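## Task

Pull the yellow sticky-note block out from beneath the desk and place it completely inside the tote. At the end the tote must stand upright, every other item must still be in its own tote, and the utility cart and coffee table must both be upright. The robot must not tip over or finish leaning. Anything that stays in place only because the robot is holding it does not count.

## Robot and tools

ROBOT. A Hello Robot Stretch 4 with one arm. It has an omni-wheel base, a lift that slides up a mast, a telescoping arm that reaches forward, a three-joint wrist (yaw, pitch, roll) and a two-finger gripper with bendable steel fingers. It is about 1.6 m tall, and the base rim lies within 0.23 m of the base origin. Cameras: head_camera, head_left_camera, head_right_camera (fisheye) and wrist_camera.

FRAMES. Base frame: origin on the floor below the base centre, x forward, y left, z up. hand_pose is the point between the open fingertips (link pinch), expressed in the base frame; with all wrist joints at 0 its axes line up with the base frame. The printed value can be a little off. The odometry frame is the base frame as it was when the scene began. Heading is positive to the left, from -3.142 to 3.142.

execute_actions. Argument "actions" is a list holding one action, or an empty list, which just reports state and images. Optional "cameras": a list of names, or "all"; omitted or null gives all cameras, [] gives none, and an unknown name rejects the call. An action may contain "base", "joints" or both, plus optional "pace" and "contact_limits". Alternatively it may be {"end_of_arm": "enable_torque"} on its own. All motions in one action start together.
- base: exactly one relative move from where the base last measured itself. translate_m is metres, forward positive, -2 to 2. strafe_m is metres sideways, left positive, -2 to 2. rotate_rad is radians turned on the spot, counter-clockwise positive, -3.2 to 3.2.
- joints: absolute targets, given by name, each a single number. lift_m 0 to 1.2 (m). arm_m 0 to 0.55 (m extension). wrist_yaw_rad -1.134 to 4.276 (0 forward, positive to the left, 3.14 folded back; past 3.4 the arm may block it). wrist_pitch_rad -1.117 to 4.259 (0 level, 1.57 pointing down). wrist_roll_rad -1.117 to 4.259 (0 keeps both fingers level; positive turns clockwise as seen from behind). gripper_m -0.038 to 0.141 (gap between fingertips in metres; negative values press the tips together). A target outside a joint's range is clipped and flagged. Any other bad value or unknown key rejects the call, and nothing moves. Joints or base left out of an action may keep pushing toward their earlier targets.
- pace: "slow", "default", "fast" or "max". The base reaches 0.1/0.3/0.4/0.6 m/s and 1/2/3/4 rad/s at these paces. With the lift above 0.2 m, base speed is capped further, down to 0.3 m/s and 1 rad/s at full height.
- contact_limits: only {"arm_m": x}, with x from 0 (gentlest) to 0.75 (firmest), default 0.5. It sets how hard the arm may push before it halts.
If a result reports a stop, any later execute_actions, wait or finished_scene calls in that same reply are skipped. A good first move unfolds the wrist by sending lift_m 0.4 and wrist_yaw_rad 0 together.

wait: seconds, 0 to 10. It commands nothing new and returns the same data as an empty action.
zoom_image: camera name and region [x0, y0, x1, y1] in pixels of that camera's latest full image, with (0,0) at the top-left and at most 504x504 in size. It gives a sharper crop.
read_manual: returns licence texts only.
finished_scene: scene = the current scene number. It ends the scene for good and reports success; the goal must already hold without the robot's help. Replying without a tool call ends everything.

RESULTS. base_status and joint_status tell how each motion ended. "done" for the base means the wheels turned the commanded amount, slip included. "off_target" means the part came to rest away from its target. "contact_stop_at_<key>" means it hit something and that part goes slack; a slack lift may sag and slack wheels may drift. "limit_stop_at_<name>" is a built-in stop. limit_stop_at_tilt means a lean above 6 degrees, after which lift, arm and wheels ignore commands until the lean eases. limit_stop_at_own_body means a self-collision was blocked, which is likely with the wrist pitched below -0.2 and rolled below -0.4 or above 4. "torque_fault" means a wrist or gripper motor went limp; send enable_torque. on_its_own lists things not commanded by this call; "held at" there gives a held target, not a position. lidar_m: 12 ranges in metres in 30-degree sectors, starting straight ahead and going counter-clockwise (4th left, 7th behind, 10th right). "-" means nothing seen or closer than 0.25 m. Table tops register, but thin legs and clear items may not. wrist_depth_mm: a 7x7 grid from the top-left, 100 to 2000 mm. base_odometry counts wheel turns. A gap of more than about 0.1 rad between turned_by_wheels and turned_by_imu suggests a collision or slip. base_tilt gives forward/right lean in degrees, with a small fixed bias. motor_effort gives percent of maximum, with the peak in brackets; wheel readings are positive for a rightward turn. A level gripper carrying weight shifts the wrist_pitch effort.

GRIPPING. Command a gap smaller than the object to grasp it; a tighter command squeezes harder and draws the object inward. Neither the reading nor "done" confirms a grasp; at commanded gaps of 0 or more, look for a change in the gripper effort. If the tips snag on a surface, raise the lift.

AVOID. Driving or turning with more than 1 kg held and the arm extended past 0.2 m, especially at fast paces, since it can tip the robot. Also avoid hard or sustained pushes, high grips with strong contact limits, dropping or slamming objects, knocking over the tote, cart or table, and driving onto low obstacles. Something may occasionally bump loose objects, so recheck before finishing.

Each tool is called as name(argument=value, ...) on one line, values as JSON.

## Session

execute_actions(actions=[])

Scene clock: 0.00 s.
base_odometry: x=+0.000 y=+0.000 heading=+0.000 (m, m, rad; odometry frame)
turned_by_wheels: +0.000 (rad since the last result)
turned_by_imu: +0.000 (rad since the last result)
base_tilt: forward=+0.2 right=+0.1 (deg)
lidar_m: 1.53 1.55 1.49 2.53 1.71 1.76 1.83 1.27 1.31 1.73 1.55 1.61
base_status: not commanded
joint_positions: lift_m=+0.276 arm_m=+0.001 wrist_yaw_rad=+3.153 wrist_pitch_rad=+0.013 wrist_roll_rad=-0.020 gripper_m=+0.057
joint_status: not commanded
motor_effort: lift_m=+18 arm_m=-1 wrist_yaw_rad=-2 wrist_pitch_rad=-8 wrist_roll_rad=+2 gripper_m=+0 wheel_0=+0 wheel_1=+1 wheel_2=+0 (%)
hand_pose: x=-0.1178 y=+0.0841 z=+0.4501 quat_wxyz=(-0.006, -0.006, -0.010, +1.000) (m; base frame)
wrist_depth_mm: - 144 219 - - - - / - 113 141 - - - - / - 109 140 - - - - / - 120 143 - - - - / 144 142 1863 - - - - / 216 1661 1708 1921 1576 1921 1863 / 214 1182 1060 1255 1078 1205 1229
pictures: head_camera, head_left_camera, head_right_camera, wrist_camera
camera_calibration (this result's frames):
wrist_camera: T_world_to_cam=[[-0.0486648, 0.998473, 0.0261492, -0.0940911], [-0.0227372, 0.025066, -0.999427, 0.515588], [-0.998556, -0.0492314, 0.0214827, 0.0984172], [0, 0, 0, 1]] pos_world=[0.105419, 0.0858689, 0.515639]
Images, in order (width x height): head_camera 420x560, head_left_camera 420x672, head_right_camera 420x672, wrist_camera 616x392.

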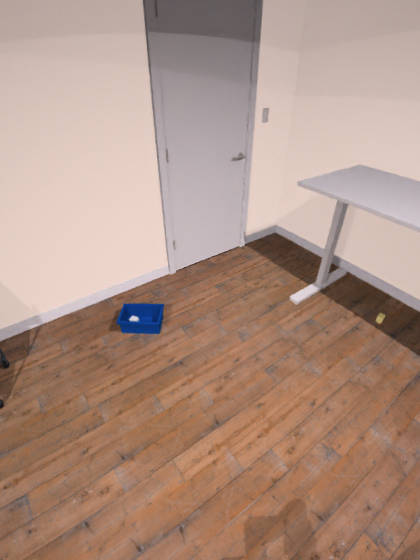

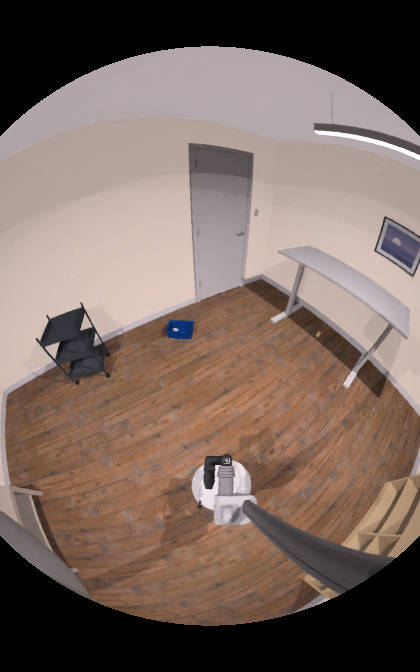

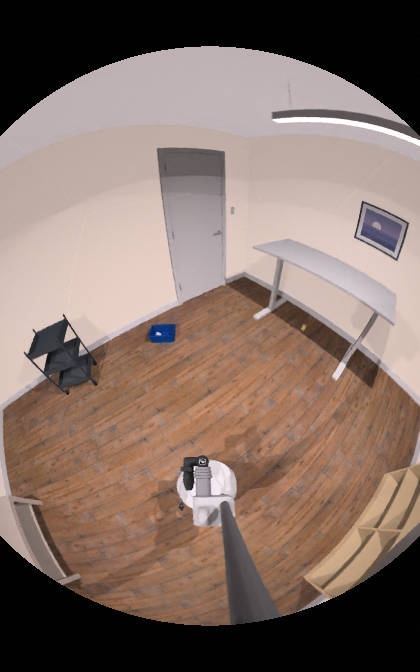

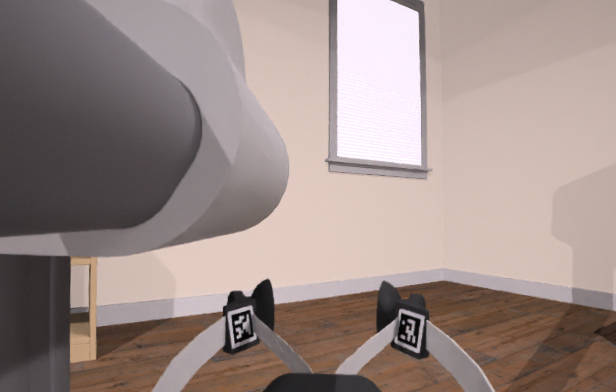

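execute_actions(actions=[{"base":{"rotate_rad":-0.61},"joints":{"lift_m":0.4,"wrist_yaw_rad":0,"gripper_m":0.14}}], cameras=[])

execute_actions(actions=[{"base":{"translate_m":1.1},"joints":{"lift_m":0.2,"wrist_pitch_rad":0.9},"pace":"fast"}])

Scene clock: 6.10 s.
base_odometry: x=+0.000 y=+0.000 heading=-0.610 (m, m, rad; odometry frame)
turned_by_wheels: -0.610 (rad since the last result)
turned_by_imu: -0.617 (rad since the last result)
base_tilt: forward=+0.0 right=+0.0 (deg)
lidar_m: 1.58 1.91 1.52 1.50 2.48 1.73 1.75 1.92 1.30 1.29 1.61 1.57
base_status: done
joint_positions: lift_m=+0.400 arm_m=+0.001 wrist_yaw_rad=+0.000 wrist_pitch_rad=+0.013 wrist_roll_rad=-0.020 gripper_m=+0.140
joint_status: all done
motor_effort: lift_m=+20(20) arm_m=-1(1) wrist_yaw_rad=-1(9) wrist_pitch_rad=-7(8) wrist_roll_rad=+3(2) gripper_m=-1(4) wheel_0=+2(0) wheel_1=+0(12) wheel_2=+0(4) (%)
hand_pose: x=+0.4601 y=-0.0873 z=+0.5744 quat_wxyz=(+1.000, -0.010, +0.006, +0.000) (m; base frame)
wrist_depth_mm: 1921 - - - - 1921 1808 / 1921 - - - - 1863 1808 / 1921 - - 1863 1576 1464 1756 / 1921 - - - - 1863 1756 / 1921 - - - - 1863 1808 / 1863 - 1863 - - 208 1708 / 1499 1430 1430 159 1308 1397 1537
pictures: none
No camera images: the call's "cameras" was empty. Leave "cameras" out to get every camera's image.

Scene clock: 10.20 s.
base_odometry: x=+0.902 y=-0.630 heading=-0.610 (m, m, rad; odometry frame)
turned_by_wheels: +0.000 (rad since the last result)
turned_by_imu: +0.000 (rad since the last result)
base_tilt: forward=+0.2 right=+0.1 (deg)
lidar_m: 0.53 0.66 1.62 1.21 1.83 2.75 2.79 1.85 1.66 2.08 0.59 0.52
base_status: done
joint_positions: lift_m=+0.200 arm_m=+0.001 wrist_yaw_rad=+0.000 wrist_pitch_rad=+0.901 wrist_roll_rad=-0.020 gripper_m=+0.140
joint_status: all done
motor_effort: lift_m=+15(16) arm_m=-1(1) wrist_yaw_rad=-1(2) wrist_pitch_rad=-6(7) wrist_roll_rad=+2(2) gripper_m=+2(1) wheel_0=+0(6) wheel_1=+0(3) wheel_2=-1(11) (%)
hand_pose: x=+0.3506 y=-0.0874 z=+0.1522 quat_wxyz=(+0.900, -0.009, +0.436, +0.004) (m; base frame)
wrist_depth_mm: 831 788 820 798 788 768 750 / 661 676 668 647 640 634 640 / 580 569 564 554 549 544 539 / 500 496 488 484 480 477 473 / 439 436 430 427 427 418 415 / 392 382 379 384 379 208 370 / 355 351 342 159 330 334 340
pictures: head_camera, head_left_camera, head_right_camera, wrist_camera
camera_calibration (this result's frames):
wrist_camera: T_world_to_cam=[[0.0436982, -0.998968, -0.0124152, -0.0933805], [-0.761759, -0.0252764, -0.647367, 0.43392], [0.646385, 0.0377461, -0.762078, 0.114222], [0, 0, 0, 1]] pos_world=[0.260792, -0.0866276, 0.366792]
Images, in order (width x height): head_camera 420x560, head_left_camera 420x672, head_right_camera 420x672, wrist_camera 616x392.

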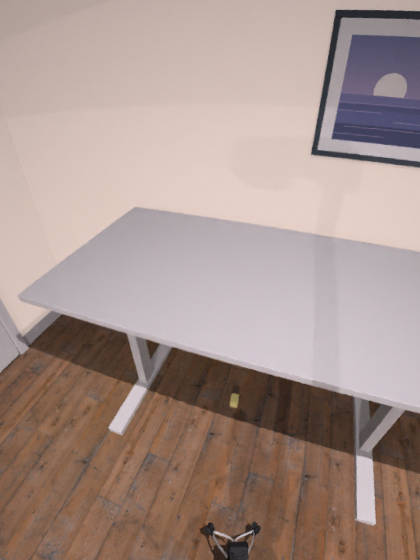

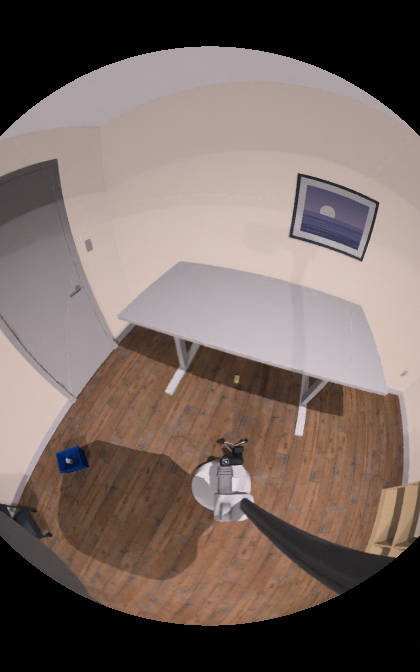

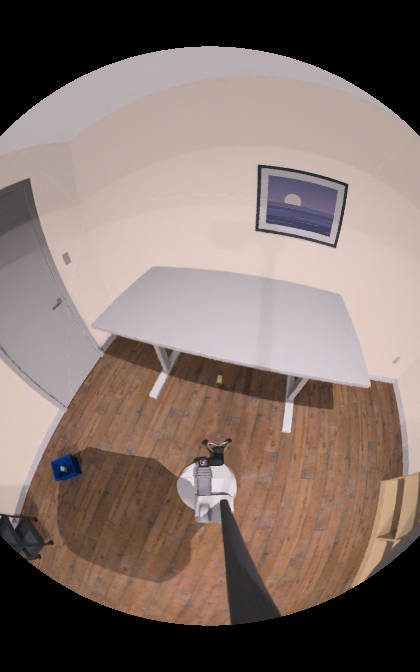

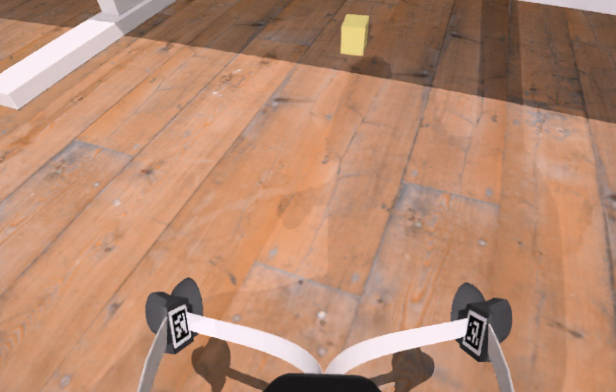

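execute_actions(actions=[{"base":{"translate_m":0.3},"joints":{"arm_m":0.45,"wrist_pitch_rad":1.57,"wrist_roll_rad":0,"lift_m":0.3}}], cameras=["wrist_camera"])

Scene clock: 18.93 s.
base_odometry: x=+1.148 y=-0.802 heading=-0.610 (m, m, rad; odometry frame)
turned_by_wheels: +0.000 (rad since the last result)
turned_by_imu: -0.001 (rad since the last result)
base_tilt: forward=+0.2 right=+0.1 (deg)
lidar_m: 0.25 0.32 0.60 1.22 1.21 3.05 3.07 1.98 1.77 0.48 0.27 0.25
base_status: done
joint_positions: lift_m=+0.300 arm_m=+0.449 wrist_yaw_rad=+0.000 wrist_pitch_rad=+1.570 wrist_roll_rad=+0.000 gripper_m=+0.140
joint_status: all done
motor_effort: lift_m=+21(21) arm_m=+5(5) wrist_yaw_rad=-2(0) wrist_pitch_rad=+0(3) wrist_roll_rad=+3(4) gripper_m=-1(2) wheel_0=-1(6) wheel_1=-1(4) wheel_2=+0(8) (%)
hand_pose: x=+0.6204 y=-0.0874 z=+0.1895 quat_wxyz=(+0.707, +0.000, +0.707, +0.000) (m; base frame)
wrist_depth_mm: 442 433 427 427 413 413 410 / 436 427 424 418 413 407 402 / 433 427 421 413 410 404 402 / 427 424 418 413 407 404 399 / 427 421 415 410 402 397 394 / 424 418 407 404 402 208 392 / 418 415 410 159 397 394 392
pictures: wrist_camera
camera_calibration (this result's frames):
wrist_camera: T_world_to_cam=[[0.00726127, -0.999293, -0.0368837, -0.0774794], [-0.999336, -0.00593515, -0.0359373, 0.696757], [0.035693, 0.0371202, -0.998673, 0.391957], [0, 0, 0, 1]] pos_world=[0.682867, -0.0878388, 0.413619]
Images, in order (width x height): wrist_camera 616x392.

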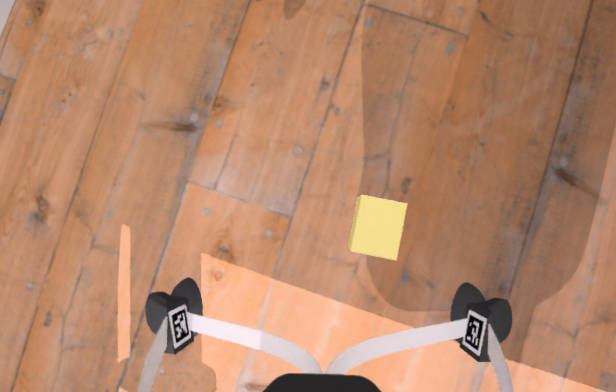

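execute_actions(actions=[{"base":{"strafe_m":-0.056},"joints":{"arm_m":0.492,"wrist_roll_rad":0.16,"lift_m":0.2,"gripper_m":0.1}}], cameras=["wrist_camera"])

Scene clock: 23.17 s.
base_odometry: x=+1.116 y=-0.848 heading=-0.610 (m, m, rad; odometry frame)
turned_by_wheels: +0.000 (rad since the last result)
turned_by_imu: -0.001 (rad since the last result)
base_tilt: forward=+0.1 right=+0.0 (deg)
lidar_m: 0.25 0.27 0.56 1.28 1.26 3.06 3.11 1.93 1.73 0.45 0.25 0.25
base_status: done
joint_positions: lift_m=+0.200 arm_m=+0.491 wrist_yaw_rad=+0.000 wrist_pitch_rad=+1.570 wrist_roll_rad=+0.160 gripper_m=+0.100
joint_status: all done
motor_effort: lift_m=+15(20) arm_m=+5(5) wrist_yaw_rad=+0(0) wrist_pitch_rad=+0(2) wrist_roll_rad=+3(6) gripper_m=-2(1) wheel_0=-2(8) wheel_1=+2(6) wheel_2=-1(1) (%)
hand_pose: x=+0.6623 y=-0.0874 z=+0.0900 quat_wxyz=(+0.705, +0.056, +0.705, -0.056) (m; base frame)
wrist_depth_mm: 334 327 325 320 317 312 309 / 332 327 322 319 315 312 307 / 329 325 320 317 312 309 306 / 327 320 317 314 310 307 303 / 324 320 315 312 306 304 301 / 320 317 216 255 304 301 298 / 319 315 310 161 301 298 297
pictures: wrist_camera
camera_calibration (this result's frames):
wrist_camera: T_world_to_cam=[[-0.152138, -0.987666, -0.0369998, 0.0251356], [-0.987511, 0.153452, -0.0357145, 0.741131], [0.0409517, 0.0311042, -0.998677, 0.28704], [0, 0, 0, 1]] pos_world=[0.723944, -0.0978305, 0.31406]
Images, in order (width x height): wrist_camera 616x392.

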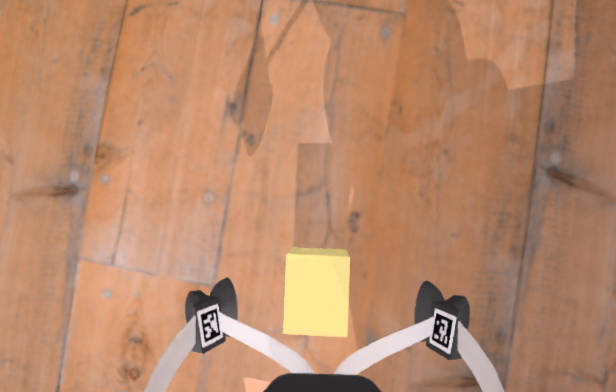

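execute_actions(actions=[{"base":{"strafe_m":0.005},"joints":{"lift_m":0.14,"arm_m":0.496}}], cameras=[])

execute_actions(actions=[{"joints":{"gripper_m":0.012}}], cameras=[])

execute_actions(actions=[{"joints":{"lift_m":0.2}}], cameras=["wrist_camera"])

Scene clock: 27.53 s.
base_odometry: x=+1.119 y=-0.843 heading=-0.610 (m, m, rad; odometry frame)
turned_by_wheels: +0.000 (rad since the last result)
turned_by_imu: -0.001 (rad since the last result)
base_tilt: forward=+0.2 right=+0.1 (deg)
lidar_m: 0.25 0.29 0.54 1.26 1.23 3.08 3.13 1.93 1.74 0.45 0.26 0.25
base_status: done
joint_positions: lift_m=+0.140 arm_m=+0.495 wrist_yaw_rad=+0.000 wrist_pitch_rad=+1.570 wrist_roll_rad=+0.160 gripper_m=+0.100
joint_status: all done
motor_effort: lift_m=+15(15) arm_m=+5(3) wrist_yaw_rad=-1(1) wrist_pitch_rad=-2(1) wrist_roll_rad=+3(3) gripper_m=+1(1) wheel_0=+2(9) wheel_1=-2(8) wheel_2=-1(2) (%)
hand_pose: x=+0.6663 y=-0.0874 z=+0.0300 quat_wxyz=(+0.705, +0.056, +0.705, -0.056) (m; base frame)
wrist_depth_mm: 270 266 263 258 257 253 250 / 267 265 260 257 254 251 249 / 266 263 258 256 252 250 247 / 263 260 257 254 251 248 245 / 262 258 255 253 249 246 243 / 259 257 215 197 247 243 241 / 257 255 251 161 244 241 240
pictures: none
No camera images: the call's "cameras" was empty. Leave "cameras" out to get every camera's image.

Scene clock: 29.23 s.
base_odometry: x=+1.118 y=-0.843 heading=-0.610 (m, m, rad; odometry frame)
turned_by_wheels: +0.000 (rad since the last result)
turned_by_imu: +0.000 (rad since the last result)
base_tilt: forward=+0.0 right=-0.1 (deg)
lidar_m: 0.25 0.29 0.53 1.24 1.23 3.06 3.09 1.96 1.76 0.45 0.27 0.25
base_status: not commanded
joint_positions: lift_m=+0.140 arm_m=+0.495 wrist_yaw_rad=+0.000 wrist_pitch_rad=+1.570 wrist_roll_rad=+0.160 gripper_m=+0.012
joint_status: all done
motor_effort: lift_m=+15(15) arm_m=+5(5) wrist_yaw_rad=+0(0) wrist_pitch_rad=-1(1) wrist_roll_rad=+2(3) gripper_m=-18(17) wheel_0=+2(2) wheel_1=-1(2) wheel_2=-1(0) (%)
hand_pose: x=+0.6663 y=-0.0874 z=+0.0300 quat_wxyz=(+0.705, +0.056, +0.705, -0.056) (m; base frame)
wrist_depth_mm: 270 266 263 259 255 252 250 / 268 264 260 257 254 251 249 / 266 262 258 255 252 249 247 / 264 259 256 254 251 248 245 / 262 258 255 252 249 246 244 / 260 257 253 187 203 243 241 / 257 254 250 186 185 241 240
pictures: none
No camera images: the call's "cameras" was empty. Leave "cameras" out to get every camera's image.

Scene clock: 30.40 s.
base_odometry: x=+1.118 y=-0.843 heading=-0.610 (m, m, rad; odometry frame)
turned_by_wheels: +0.000 (rad since the last result)
turned_by_imu: +0.000 (rad since the last result)
base_tilt: forward=+0.1 right=+0.1 (deg)
lidar_m: 0.25 0.29 0.56 1.25 1.20 3.09 3.08 1.91 1.74 0.45 0.27 0.25
base_status: not commanded
joint_positions: lift_m=+0.200 arm_m=+0.495 wrist_yaw_rad=+0.000 wrist_pitch_rad=+1.570 wrist_roll_rad=+0.160 gripper_m=+0.012
joint_status: all done
motor_effort: lift_m=+21(21) arm_m=+5(5) wrist_yaw_rad=+1(0) wrist_pitch_rad=-1(1) wrist_roll_rad=+3(3) gripper_m=-19(20) wheel_0=+2(2) wheel_1=-2(1) wheel_2=-1(1) (%)
hand_pose: x=+0.6663 y=-0.0874 z=+0.0895 quat_wxyz=(+0.705, +0.056, +0.705, -0.056) (m; base frame)
wrist_depth_mm: 332 329 324 320 315 312 309 / 332 325 320 317 314 310 307 / 327 324 319 315 312 307 306 / 324 320 317 312 309 306 301 / 322 319 315 310 307 303 298 / 320 315 314 187 203 301 297 / 319 314 307 185 185 298 296
pictures: wrist_camera
camera_calibration (this result's frames):
wrist_camera: T_world_to_cam=[[-0.152178, -0.98766, -0.0369967, 0.0257537], [-0.987505, 0.153491, -0.0356943, 0.74507], [0.0409325, 0.0311026, -0.998678, 0.286385], [0, 0, 0, 1]] pos_world=[0.727957, -0.097833, 0.313554]
Images, in order (width x height): wrist_camera 616x392.

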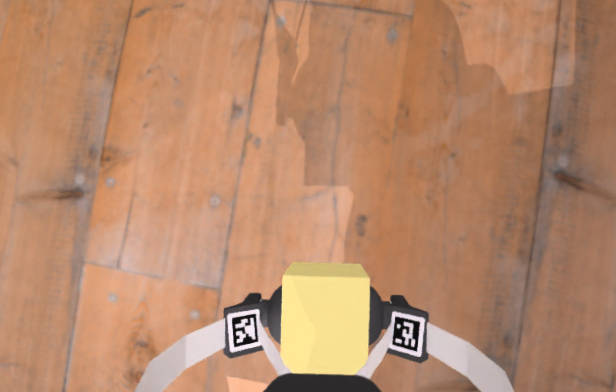

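execute_actions(actions=[{"base":{"translate_m":-0.4},"joints":{"arm_m":0.1,"lift_m":0.4}}], cameras=[])

execute_actions(actions=[{"base":{"rotate_rad":1.66}}], cameras=["head_camera"])

execute_actions(actions=[{"base":{"translate_m":0.75},"joints":{"arm_m":0.3,"lift_m":0.45,"wrist_roll_rad":0}}], cameras=["head_camera","wrist_camera"])

Scene clock: 37.47 s.
base_odometry: x=+0.791 y=-0.614 heading=-0.610 (m, m, rad; odometry frame)
turned_by_wheels: +0.000 (rad since the last result)
turned_by_imu: -0.001 (rad since the last result)
base_tilt: forward=+0.1 right=+0.0 (deg)
lidar_m: 0.60 0.74 1.69 1.24 1.83 2.67 2.72 1.78 1.59 1.59 0.67 0.57
base_status: done
joint_positions: lift_m=+0.400 arm_m=+0.101 wrist_yaw_rad=+0.000 wrist_pitch_rad=+1.570 wrist_roll_rad=+0.160 gripper_m=+0.012
joint_status: all done
motor_effort: lift_m=+21(23) arm_m=-5(5) wrist_yaw_rad=-1(1) wrist_pitch_rad=-2(2) wrist_roll_rad=+2(3) gripper_m=-19(17) wheel_0=-1(2) wheel_1=+1(13) wheel_2=+0(3) (%)
hand_pose: x=+0.2718 y=-0.0874 z=+0.2895 quat_wxyz=(+0.705, +0.057, +0.705, -0.057) (m; base frame)
wrist_depth_mm: 544 535 530 525 517 517 504 / 544 535 530 521 517 504 500 / 539 530 521 517 504 508 496 / 530 530 521 512 504 500 496 / 530 521 512 508 508 496 492 / 525 521 512 187 203 492 488 / 521 512 320 185 185 492 484
pictures: none
No camera images: the call's "cameras" was empty. Leave "cameras" out to get every camera's image.

Scene clock: 39.57 s.
base_odometry: x=+0.791 y=-0.614 heading=+1.050 (m, m, rad; odometry frame)
turned_by_wheels: +1.660 (rad since the last result)
turned_by_imu: +1.677 (rad since the last result)
base_tilt: forward=+0.0 right=+0.0 (deg)
lidar_m: 1.18 1.81 2.65 2.73 1.73 1.60 2.02 0.65 0.59 0.62 0.81 1.69
base_status: done
joint_positions: lift_m=+0.400 arm_m=+0.101 wrist_yaw_rad=+0.000 wrist_pitch_rad=+1.570 wrist_roll_rad=+0.160 gripper_m=+0.012
joint_status: not commanded
motor_effort: lift_m=+21(21) arm_m=-5(5) wrist_yaw_rad=-1(0) wrist_pitch_rad=-1(3) wrist_roll_rad=+3(2) gripper_m=-18(19) wheel_0=-2(7) wheel_1=+1(6) wheel_2=+2(9) (%)
hand_pose: x=+0.2720 y=-0.0874 z=+0.2895 quat_wxyz=(+0.705, +0.056, +0.705, -0.056) (m; base frame)
wrist_depth_mm: 544 539 530 525 517 512 504 / 539 535 530 521 517 508 504 / 535 530 517 517 512 508 500 / 535 525 521 512 504 500 496 / 530 521 517 508 500 496 492 / 525 517 512 187 203 492 488 / 525 512 320 186 185 488 484
pictures: head_camera
Images, in order (width x height): head_camera 420x560.

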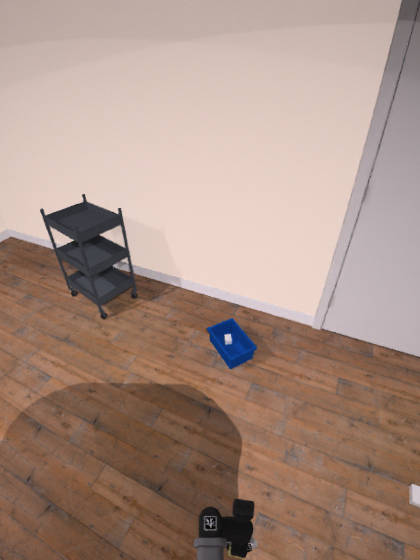

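Scene clock: 43.57 s.
base_odometry: x=+1.164 y=+0.036 heading=+1.050 (m, m, rad; odometry frame)
turned_by_wheels: +0.000 (rad since the last result)
turned_by_imu: +0.000 (rad since the last result)
base_tilt: forward=+0.1 right=+0.0 (deg)
lidar_m: 0.49 1.18 1.61 2.40 2.89 2.29 1.51 0.98 0.91 0.93 1.07 0.49
base_status: done
joint_positions: lift_m=+0.450 arm_m=+0.299 wrist_yaw_rad=+0.000 wrist_pitch_rad=+1.570 wrist_roll_rad=+0.000 gripper_m=+0.012
joint_status: all done
motor_effort: lift_m=+21(21) arm_m=+5(6) wrist_yaw_rad=+0(0) wrist_pitch_rad=-2(1) wrist_roll_rad=+2(1) gripper_m=-21(18) wheel_0=+0(6) wheel_1=-1(3) wheel_2=-1(7) (%)
hand_pose: x=+0.4703 y=-0.0874 z=+0.3395 quat_wxyz=(+0.707, +0.000, +0.707, +0.000) (m; base frame)
wrist_depth_mm: 597 591 580 580 564 559 554 / 597 585 580 530 525 559 544 / 591 580 580 564 554 554 544 / 585 574 569 559 554 521 539 / 580 569 564 554 544 539 539 / 569 569 559 187 202 539 535 / 574 559 549 185 185 535 535
pictures: head_camera, wrist_camera
camera_calibration (this result's frames):
wrist_camera: T_world_to_cam=[[0.00678325, -0.999296, -0.0368852, -0.0706334], [-0.999345, -0.00546339, -0.0357669, 0.552181], [0.0355403, 0.0371036, -0.998679, 0.547156], [0, 0, 0, 1]] pos_world=[0.532853, -0.0878684, 0.563578]
Images, in order (width x height): head_camera 420x560, wrist_camera 616x392.

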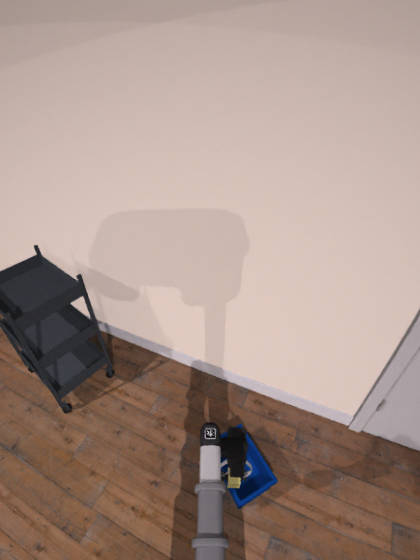

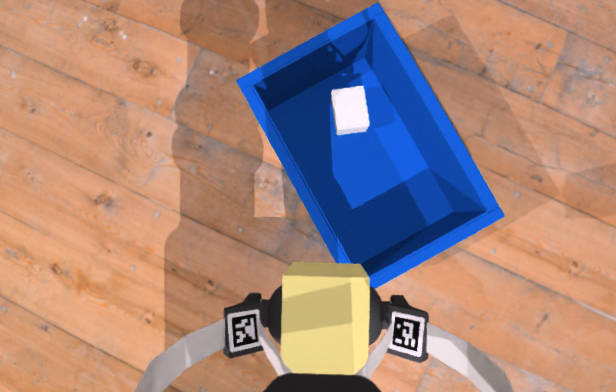

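execute_actions(actions=[{"base":{"strafe_m":-0.09},"joints":{"arm_m":0.39,"wrist_roll_rad":-0.55}}], cameras=[])

execute_actions(actions=[{"joints":{"lift_m":0.28}}], cameras=["head_camera","wrist_camera"])

Scene clock: 49.03 s.
base_odometry: x=+1.242 y=-0.008 heading=+1.050 (m, m, rad; odometry frame)
turned_by_wheels: +0.000 (rad since the last result)
turned_by_imu: -0.001 (rad since the last result)
base_tilt: forward=+0.1 right=+0.0 (deg)
lidar_m: 0.41 1.26 1.23 2.52 2.91 2.30 1.35 0.93 0.81 0.83 1.08 0.51
base_status: done
joint_positions: lift_m=+0.450 arm_m=+0.389 wrist_yaw_rad=+0.000 wrist_pitch_rad=+1.570 wrist_roll_rad=-0.550 gripper_m=+0.012
joint_status: all done
motor_effort: lift_m=+21(21) arm_m=+5(4) wrist_yaw_rad=+0(1) wrist_pitch_rad=-2(0) wrist_roll_rad=+1(3) gripper_m=-17(19) wheel_0=-1(9) wheel_1=+0(4) wheel_2=-1(3) (%)
hand_pose: x=+0.5603 y=-0.0874 z=+0.3395 quat_wxyz=(+0.681, -0.192, +0.680, +0.192) (m; base frame)
wrist_depth_mm: 597 585 585 580 569 554 530 / 591 585 574 569 564 554 549 / 585 574 574 554 559 554 544 / 585 580 569 554 554 549 544 / 574 569 564 554 544 544 539 / 569 569 564 187 203 539 539 / 569 564 549 185 185 535 530
pictures: none
No camera images: the call's "cameras" was empty. Leave "cameras" out to get every camera's image.

Scene clock: 50.83 s.
base_odometry: x=+1.242 y=-0.008 heading=+1.050 (m, m, rad; odometry frame)
turned_by_wheels: +0.000 (rad since the last result)
turned_by_imu: +0.000 (rad since the last result)
base_tilt: forward=+0.1 right=+0.0 (deg)
lidar_m: 0.44 1.24 1.28 2.50 2.92 2.31 1.34 0.92 0.83 0.84 1.08 0.51
base_status: not commanded
joint_positions: lift_m=+0.280 arm_m=+0.389 wrist_yaw_rad=+0.000 wrist_pitch_rad=+1.570 wrist_roll_rad=-0.550 gripper_m=+0.012
joint_status: all done
motor_effort: lift_m=+15(18) arm_m=+5(5) wrist_yaw_rad=-3(1) wrist_pitch_rad=-1(1) wrist_roll_rad=+2(1) gripper_m=-19(20) wheel_0=-1(0) wheel_1=+1(0) wheel_2=-1(1) (%)
hand_pose: x=+0.5603 y=-0.0874 z=+0.1699 quat_wxyz=(+0.681, -0.192, +0.680, +0.192) (m; base frame)
wrist_depth_mm: 415 410 297 293 283 389 389 / 413 410 343 392 353 387 387 / 413 404 362 392 349 384 384 / 407 402 330 392 384 382 379 / 404 397 336 384 384 382 377 / 402 397 274 187 204 377 375 / 399 392 272 186 184 375 373
pictures: head_camera, wrist_camera
camera_calibration (this result's frames):
wrist_camera: T_world_to_cam=[[0.527977, -0.848476, -0.0364572, -0.356404], [-0.849186, -0.526886, -0.0357002, 0.506309], [0.011082, 0.0498078, -0.998697, 0.389463], [0, 0, 0, 1]] pos_world=[0.613807, -0.0550316, 0.394038]
Images, in order (width x height): head_camera 420x560, wrist_camera 616x392.

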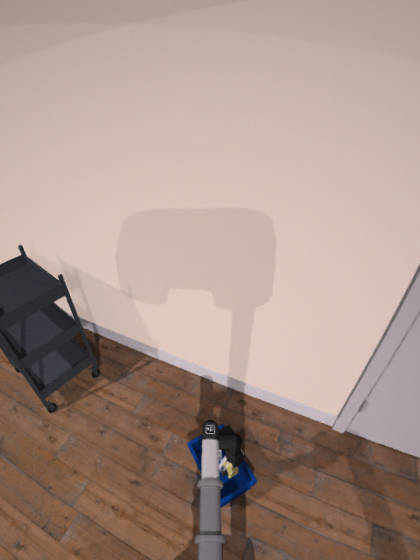

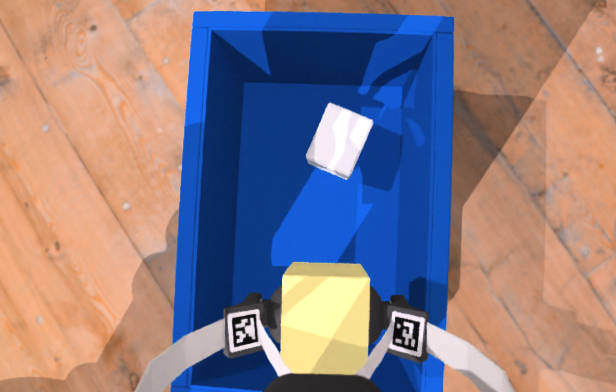

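execute_actions(actions=[{"base":{"strafe_m":0.01},"joints":{"lift_m":0.19,"wrist_roll_rad":-0.5}}], cameras=[])

execute_actions(actions=[{"joints":{"lift_m":0.152},"pace":"slow"}], cameras=["wrist_camera"])

execute_actions(actions=[{"joints":{"gripper_m":0.07}}], cameras=[])

execute_actions(actions=[{"joints":{"lift_m":0.4}}], cameras=["wrist_camera"])

Scene clock: 56.90 s.
base_odometry: x=+1.233 y=-0.003 heading=+1.050 (m, m, rad; odometry frame)
turned_by_wheels: +0.000 (rad since the last result)
turned_by_imu: -0.001 (rad since the last result)
base_tilt: forward=+0.1 right=+0.0 (deg)
lidar_m: 0.61 1.25 1.25 2.48 2.92 2.32 1.40 0.91 0.83 0.87 1.06 0.48
base_status: done
joint_positions: lift_m=+0.190 arm_m=+0.389 wrist_yaw_rad=+0.000 wrist_pitch_rad=+1.570 wrist_roll_rad=-0.500 gripper_m=+0.012
joint_status: all done
motor_effort: lift_m=+16(19) arm_m=+5(5) wrist_yaw_rad=-1(1) wrist_pitch_rad=-1(1) wrist_roll_rad=+3(5) gripper_m=-18(20) wheel_0=-1(5) wheel_1=+0(7) wheel_2=-1(4) (%)
hand_pose: x=+0.5603 y=-0.0874 z=+0.0799 quat_wxyz=(+0.685, -0.175, +0.685, +0.175) (m; base frame)
wrist_depth_mm: 320 209 250 264 264 200 300 / 320 209 307 304 300 202 297 / 315 211 304 301 298 203 296 / 312 211 303 301 297 204 294 / 312 210 300 298 294 187 291 / 310 208 248 187 204 186 290 / 307 192 246 186 185 175 287
pictures: none
No camera images: the call's "cameras" was empty. Leave "cameras" out to get every camera's image.

Scene clock: 58.07 s.
base_odometry: x=+1.233 y=-0.003 heading=+1.050 (m, m, rad; odometry frame)
turned_by_wheels: +0.000 (rad since the last result)
turned_by_imu: +0.000 (rad since the last result)
base_tilt: forward=+0.1 right=+0.1 (deg)
lidar_m: 0.64 1.22 1.24 2.48 2.92 2.31 1.42 0.93 0.82 0.86 1.03 1.02
base_status: not commanded
joint_positions: lift_m=+0.152 arm_m=+0.389 wrist_yaw_rad=+0.000 wrist_pitch_rad=+1.570 wrist_roll_rad=-0.500 gripper_m=+0.012
joint_status: all done
motor_effort: lift_m=+15(13) arm_m=+5(5) wrist_yaw_rad=+0(1) wrist_pitch_rad=+0(2) wrist_roll_rad=+4(3) gripper_m=-18(20) wheel_0=-1(1) wheel_1=+0(0) wheel_2=+0(1) (%)
hand_pose: x=+0.5603 y=-0.0874 z=+0.0420 quat_wxyz=(+0.685, -0.175, +0.685, +0.175) (m; base frame)
wrist_depth_mm: 282 167 250 263 263 183 145 / 279 168 268 266 263 185 144 / 277 168 267 264 262 186 143 / 276 168 265 262 260 187 142 / 273 168 263 260 257 187 140 / 272 167 249 187 203 186 140 / 270 155 245 185 185 159 -
pictures: wrist_camera
camera_calibration (this result's frames):
wrist_camera: T_world_to_cam=[[0.485447, -0.873504, -0.0365066, -0.339425], [-0.874162, -0.484321, -0.0356946, 0.51945], [0.0134984, 0.0492405, -0.998696, 0.260236], [0, 0, 0, 1]] pos_world=[0.615343, -0.0577222, 0.266047]
Images, in order (width x height): wrist_camera 616x392.

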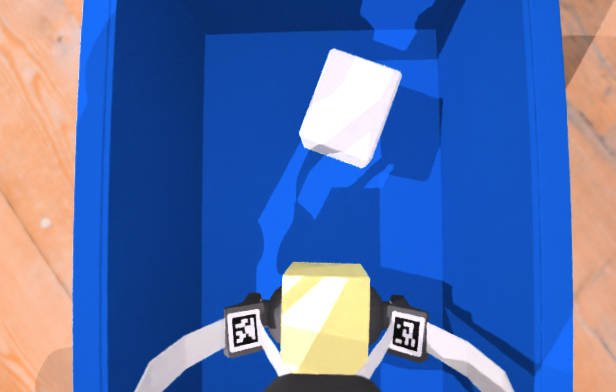

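Scene clock: 59.43 s.
base_odometry: x=+1.233 y=-0.003 heading=+1.050 (m, m, rad; odometry frame)
turned_by_wheels: +0.000 (rad since the last result)
turned_by_imu: +0.000 (rad since the last result)
base_tilt: forward=+0.1 right=+0.1 (deg)
lidar_m: 0.61 1.24 1.24 2.50 2.92 2.33 1.41 0.94 0.82 0.84 1.08 0.97
base_status: not commanded
joint_positions: lift_m=+0.152 arm_m=+0.389 wrist_yaw_rad=+0.000 wrist_pitch_rad=+1.570 wrist_roll_rad=-0.500 gripper_m=+0.070
joint_status: all done
motor_effort: lift_m=+15(15) arm_m=+5(5) wrist_yaw_rad=+0(1) wrist_pitch_rad=+0(0) wrist_roll_rad=+4(3) gripper_m=-2(15) wheel_0=-1(1) wheel_1=+0(0) wheel_2=+0(1) (%)
hand_pose: x=+0.5603 y=-0.0874 z=+0.0420 quat_wxyz=(+0.685, -0.175, +0.685, +0.175) (m; base frame)
wrist_depth_mm: 282 168 251 264 264 183 145 / 281 168 268 266 262 184 144 / 278 169 267 264 262 186 143 / 274 169 265 263 260 187 142 / 273 168 263 260 258 186 141 / 270 167 220 205 211 186 140 / 270 156 258 204 253 158 -
pictures: none
No camera images: the call's "cameras" was empty. Leave "cameras" out to get every camera's image.

Scene clock: 61.53 s.
base_odometry: x=+1.233 y=-0.003 heading=+1.050 (m, m, rad; odometry frame)
turned_by_wheels: +0.000 (rad since the last result)
turned_by_imu: +0.000 (rad since the last result)
base_tilt: forward=+0.2 right=+0.0 (deg)
lidar_m: 0.47 1.25 1.22 2.50 2.93 2.32 1.41 0.92 0.83 0.86 1.07 0.52
base_status: not commanded
joint_positions: lift_m=+0.400 arm_m=+0.389 wrist_yaw_rad=+0.000 wrist_pitch_rad=+1.570 wrist_roll_rad=-0.500 gripper_m=+0.070
joint_status: all done
motor_effort: lift_m=+21(24) arm_m=+5(5) wrist_yaw_rad=+0(2) wrist_pitch_rad=-1(1) wrist_roll_rad=+3(3) gripper_m=-3(3) wheel_0=-1(1) wheel_1=+0(0) wheel_2=+0(1) (%)
hand_pose: x=+0.5603 y=-0.0874 z=+0.2895 quat_wxyz=(+0.685, -0.175, +0.685, +0.175) (m; base frame)
wrist_depth_mm: 539 539 530 525 517 512 508 / 539 535 525 462 512 504 504 / 530 530 521 512 504 504 500 / 525 521 512 504 500 500 496 / 525 517 512 504 500 496 492 / 521 517 220 504 433 496 488 / 521 508 500 384 394 488 488
pictures: wrist_camera
camera_calibration (this result's frames):
wrist_camera: T_world_to_cam=[[0.485445, -0.873505, -0.0365066, -0.330389], [-0.874163, -0.484319, -0.0356945, 0.52829], [0.0134984, 0.0492405, -0.998696, 0.507447], [0, 0, 0, 1]] pos_world=[0.615348, -0.0577223, 0.513581]
Images, in order (width x height): wrist_camera 616x392.

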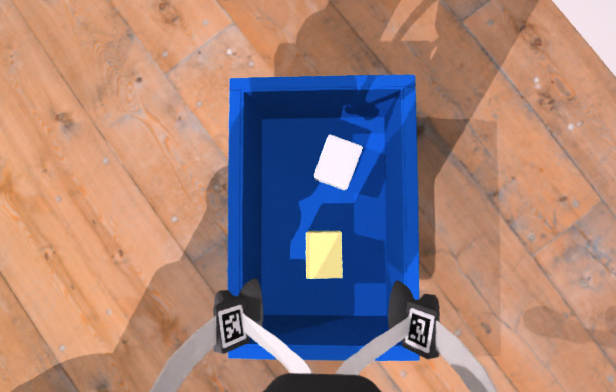

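finished_scene(scene=2)

The scene is finished: the task was done.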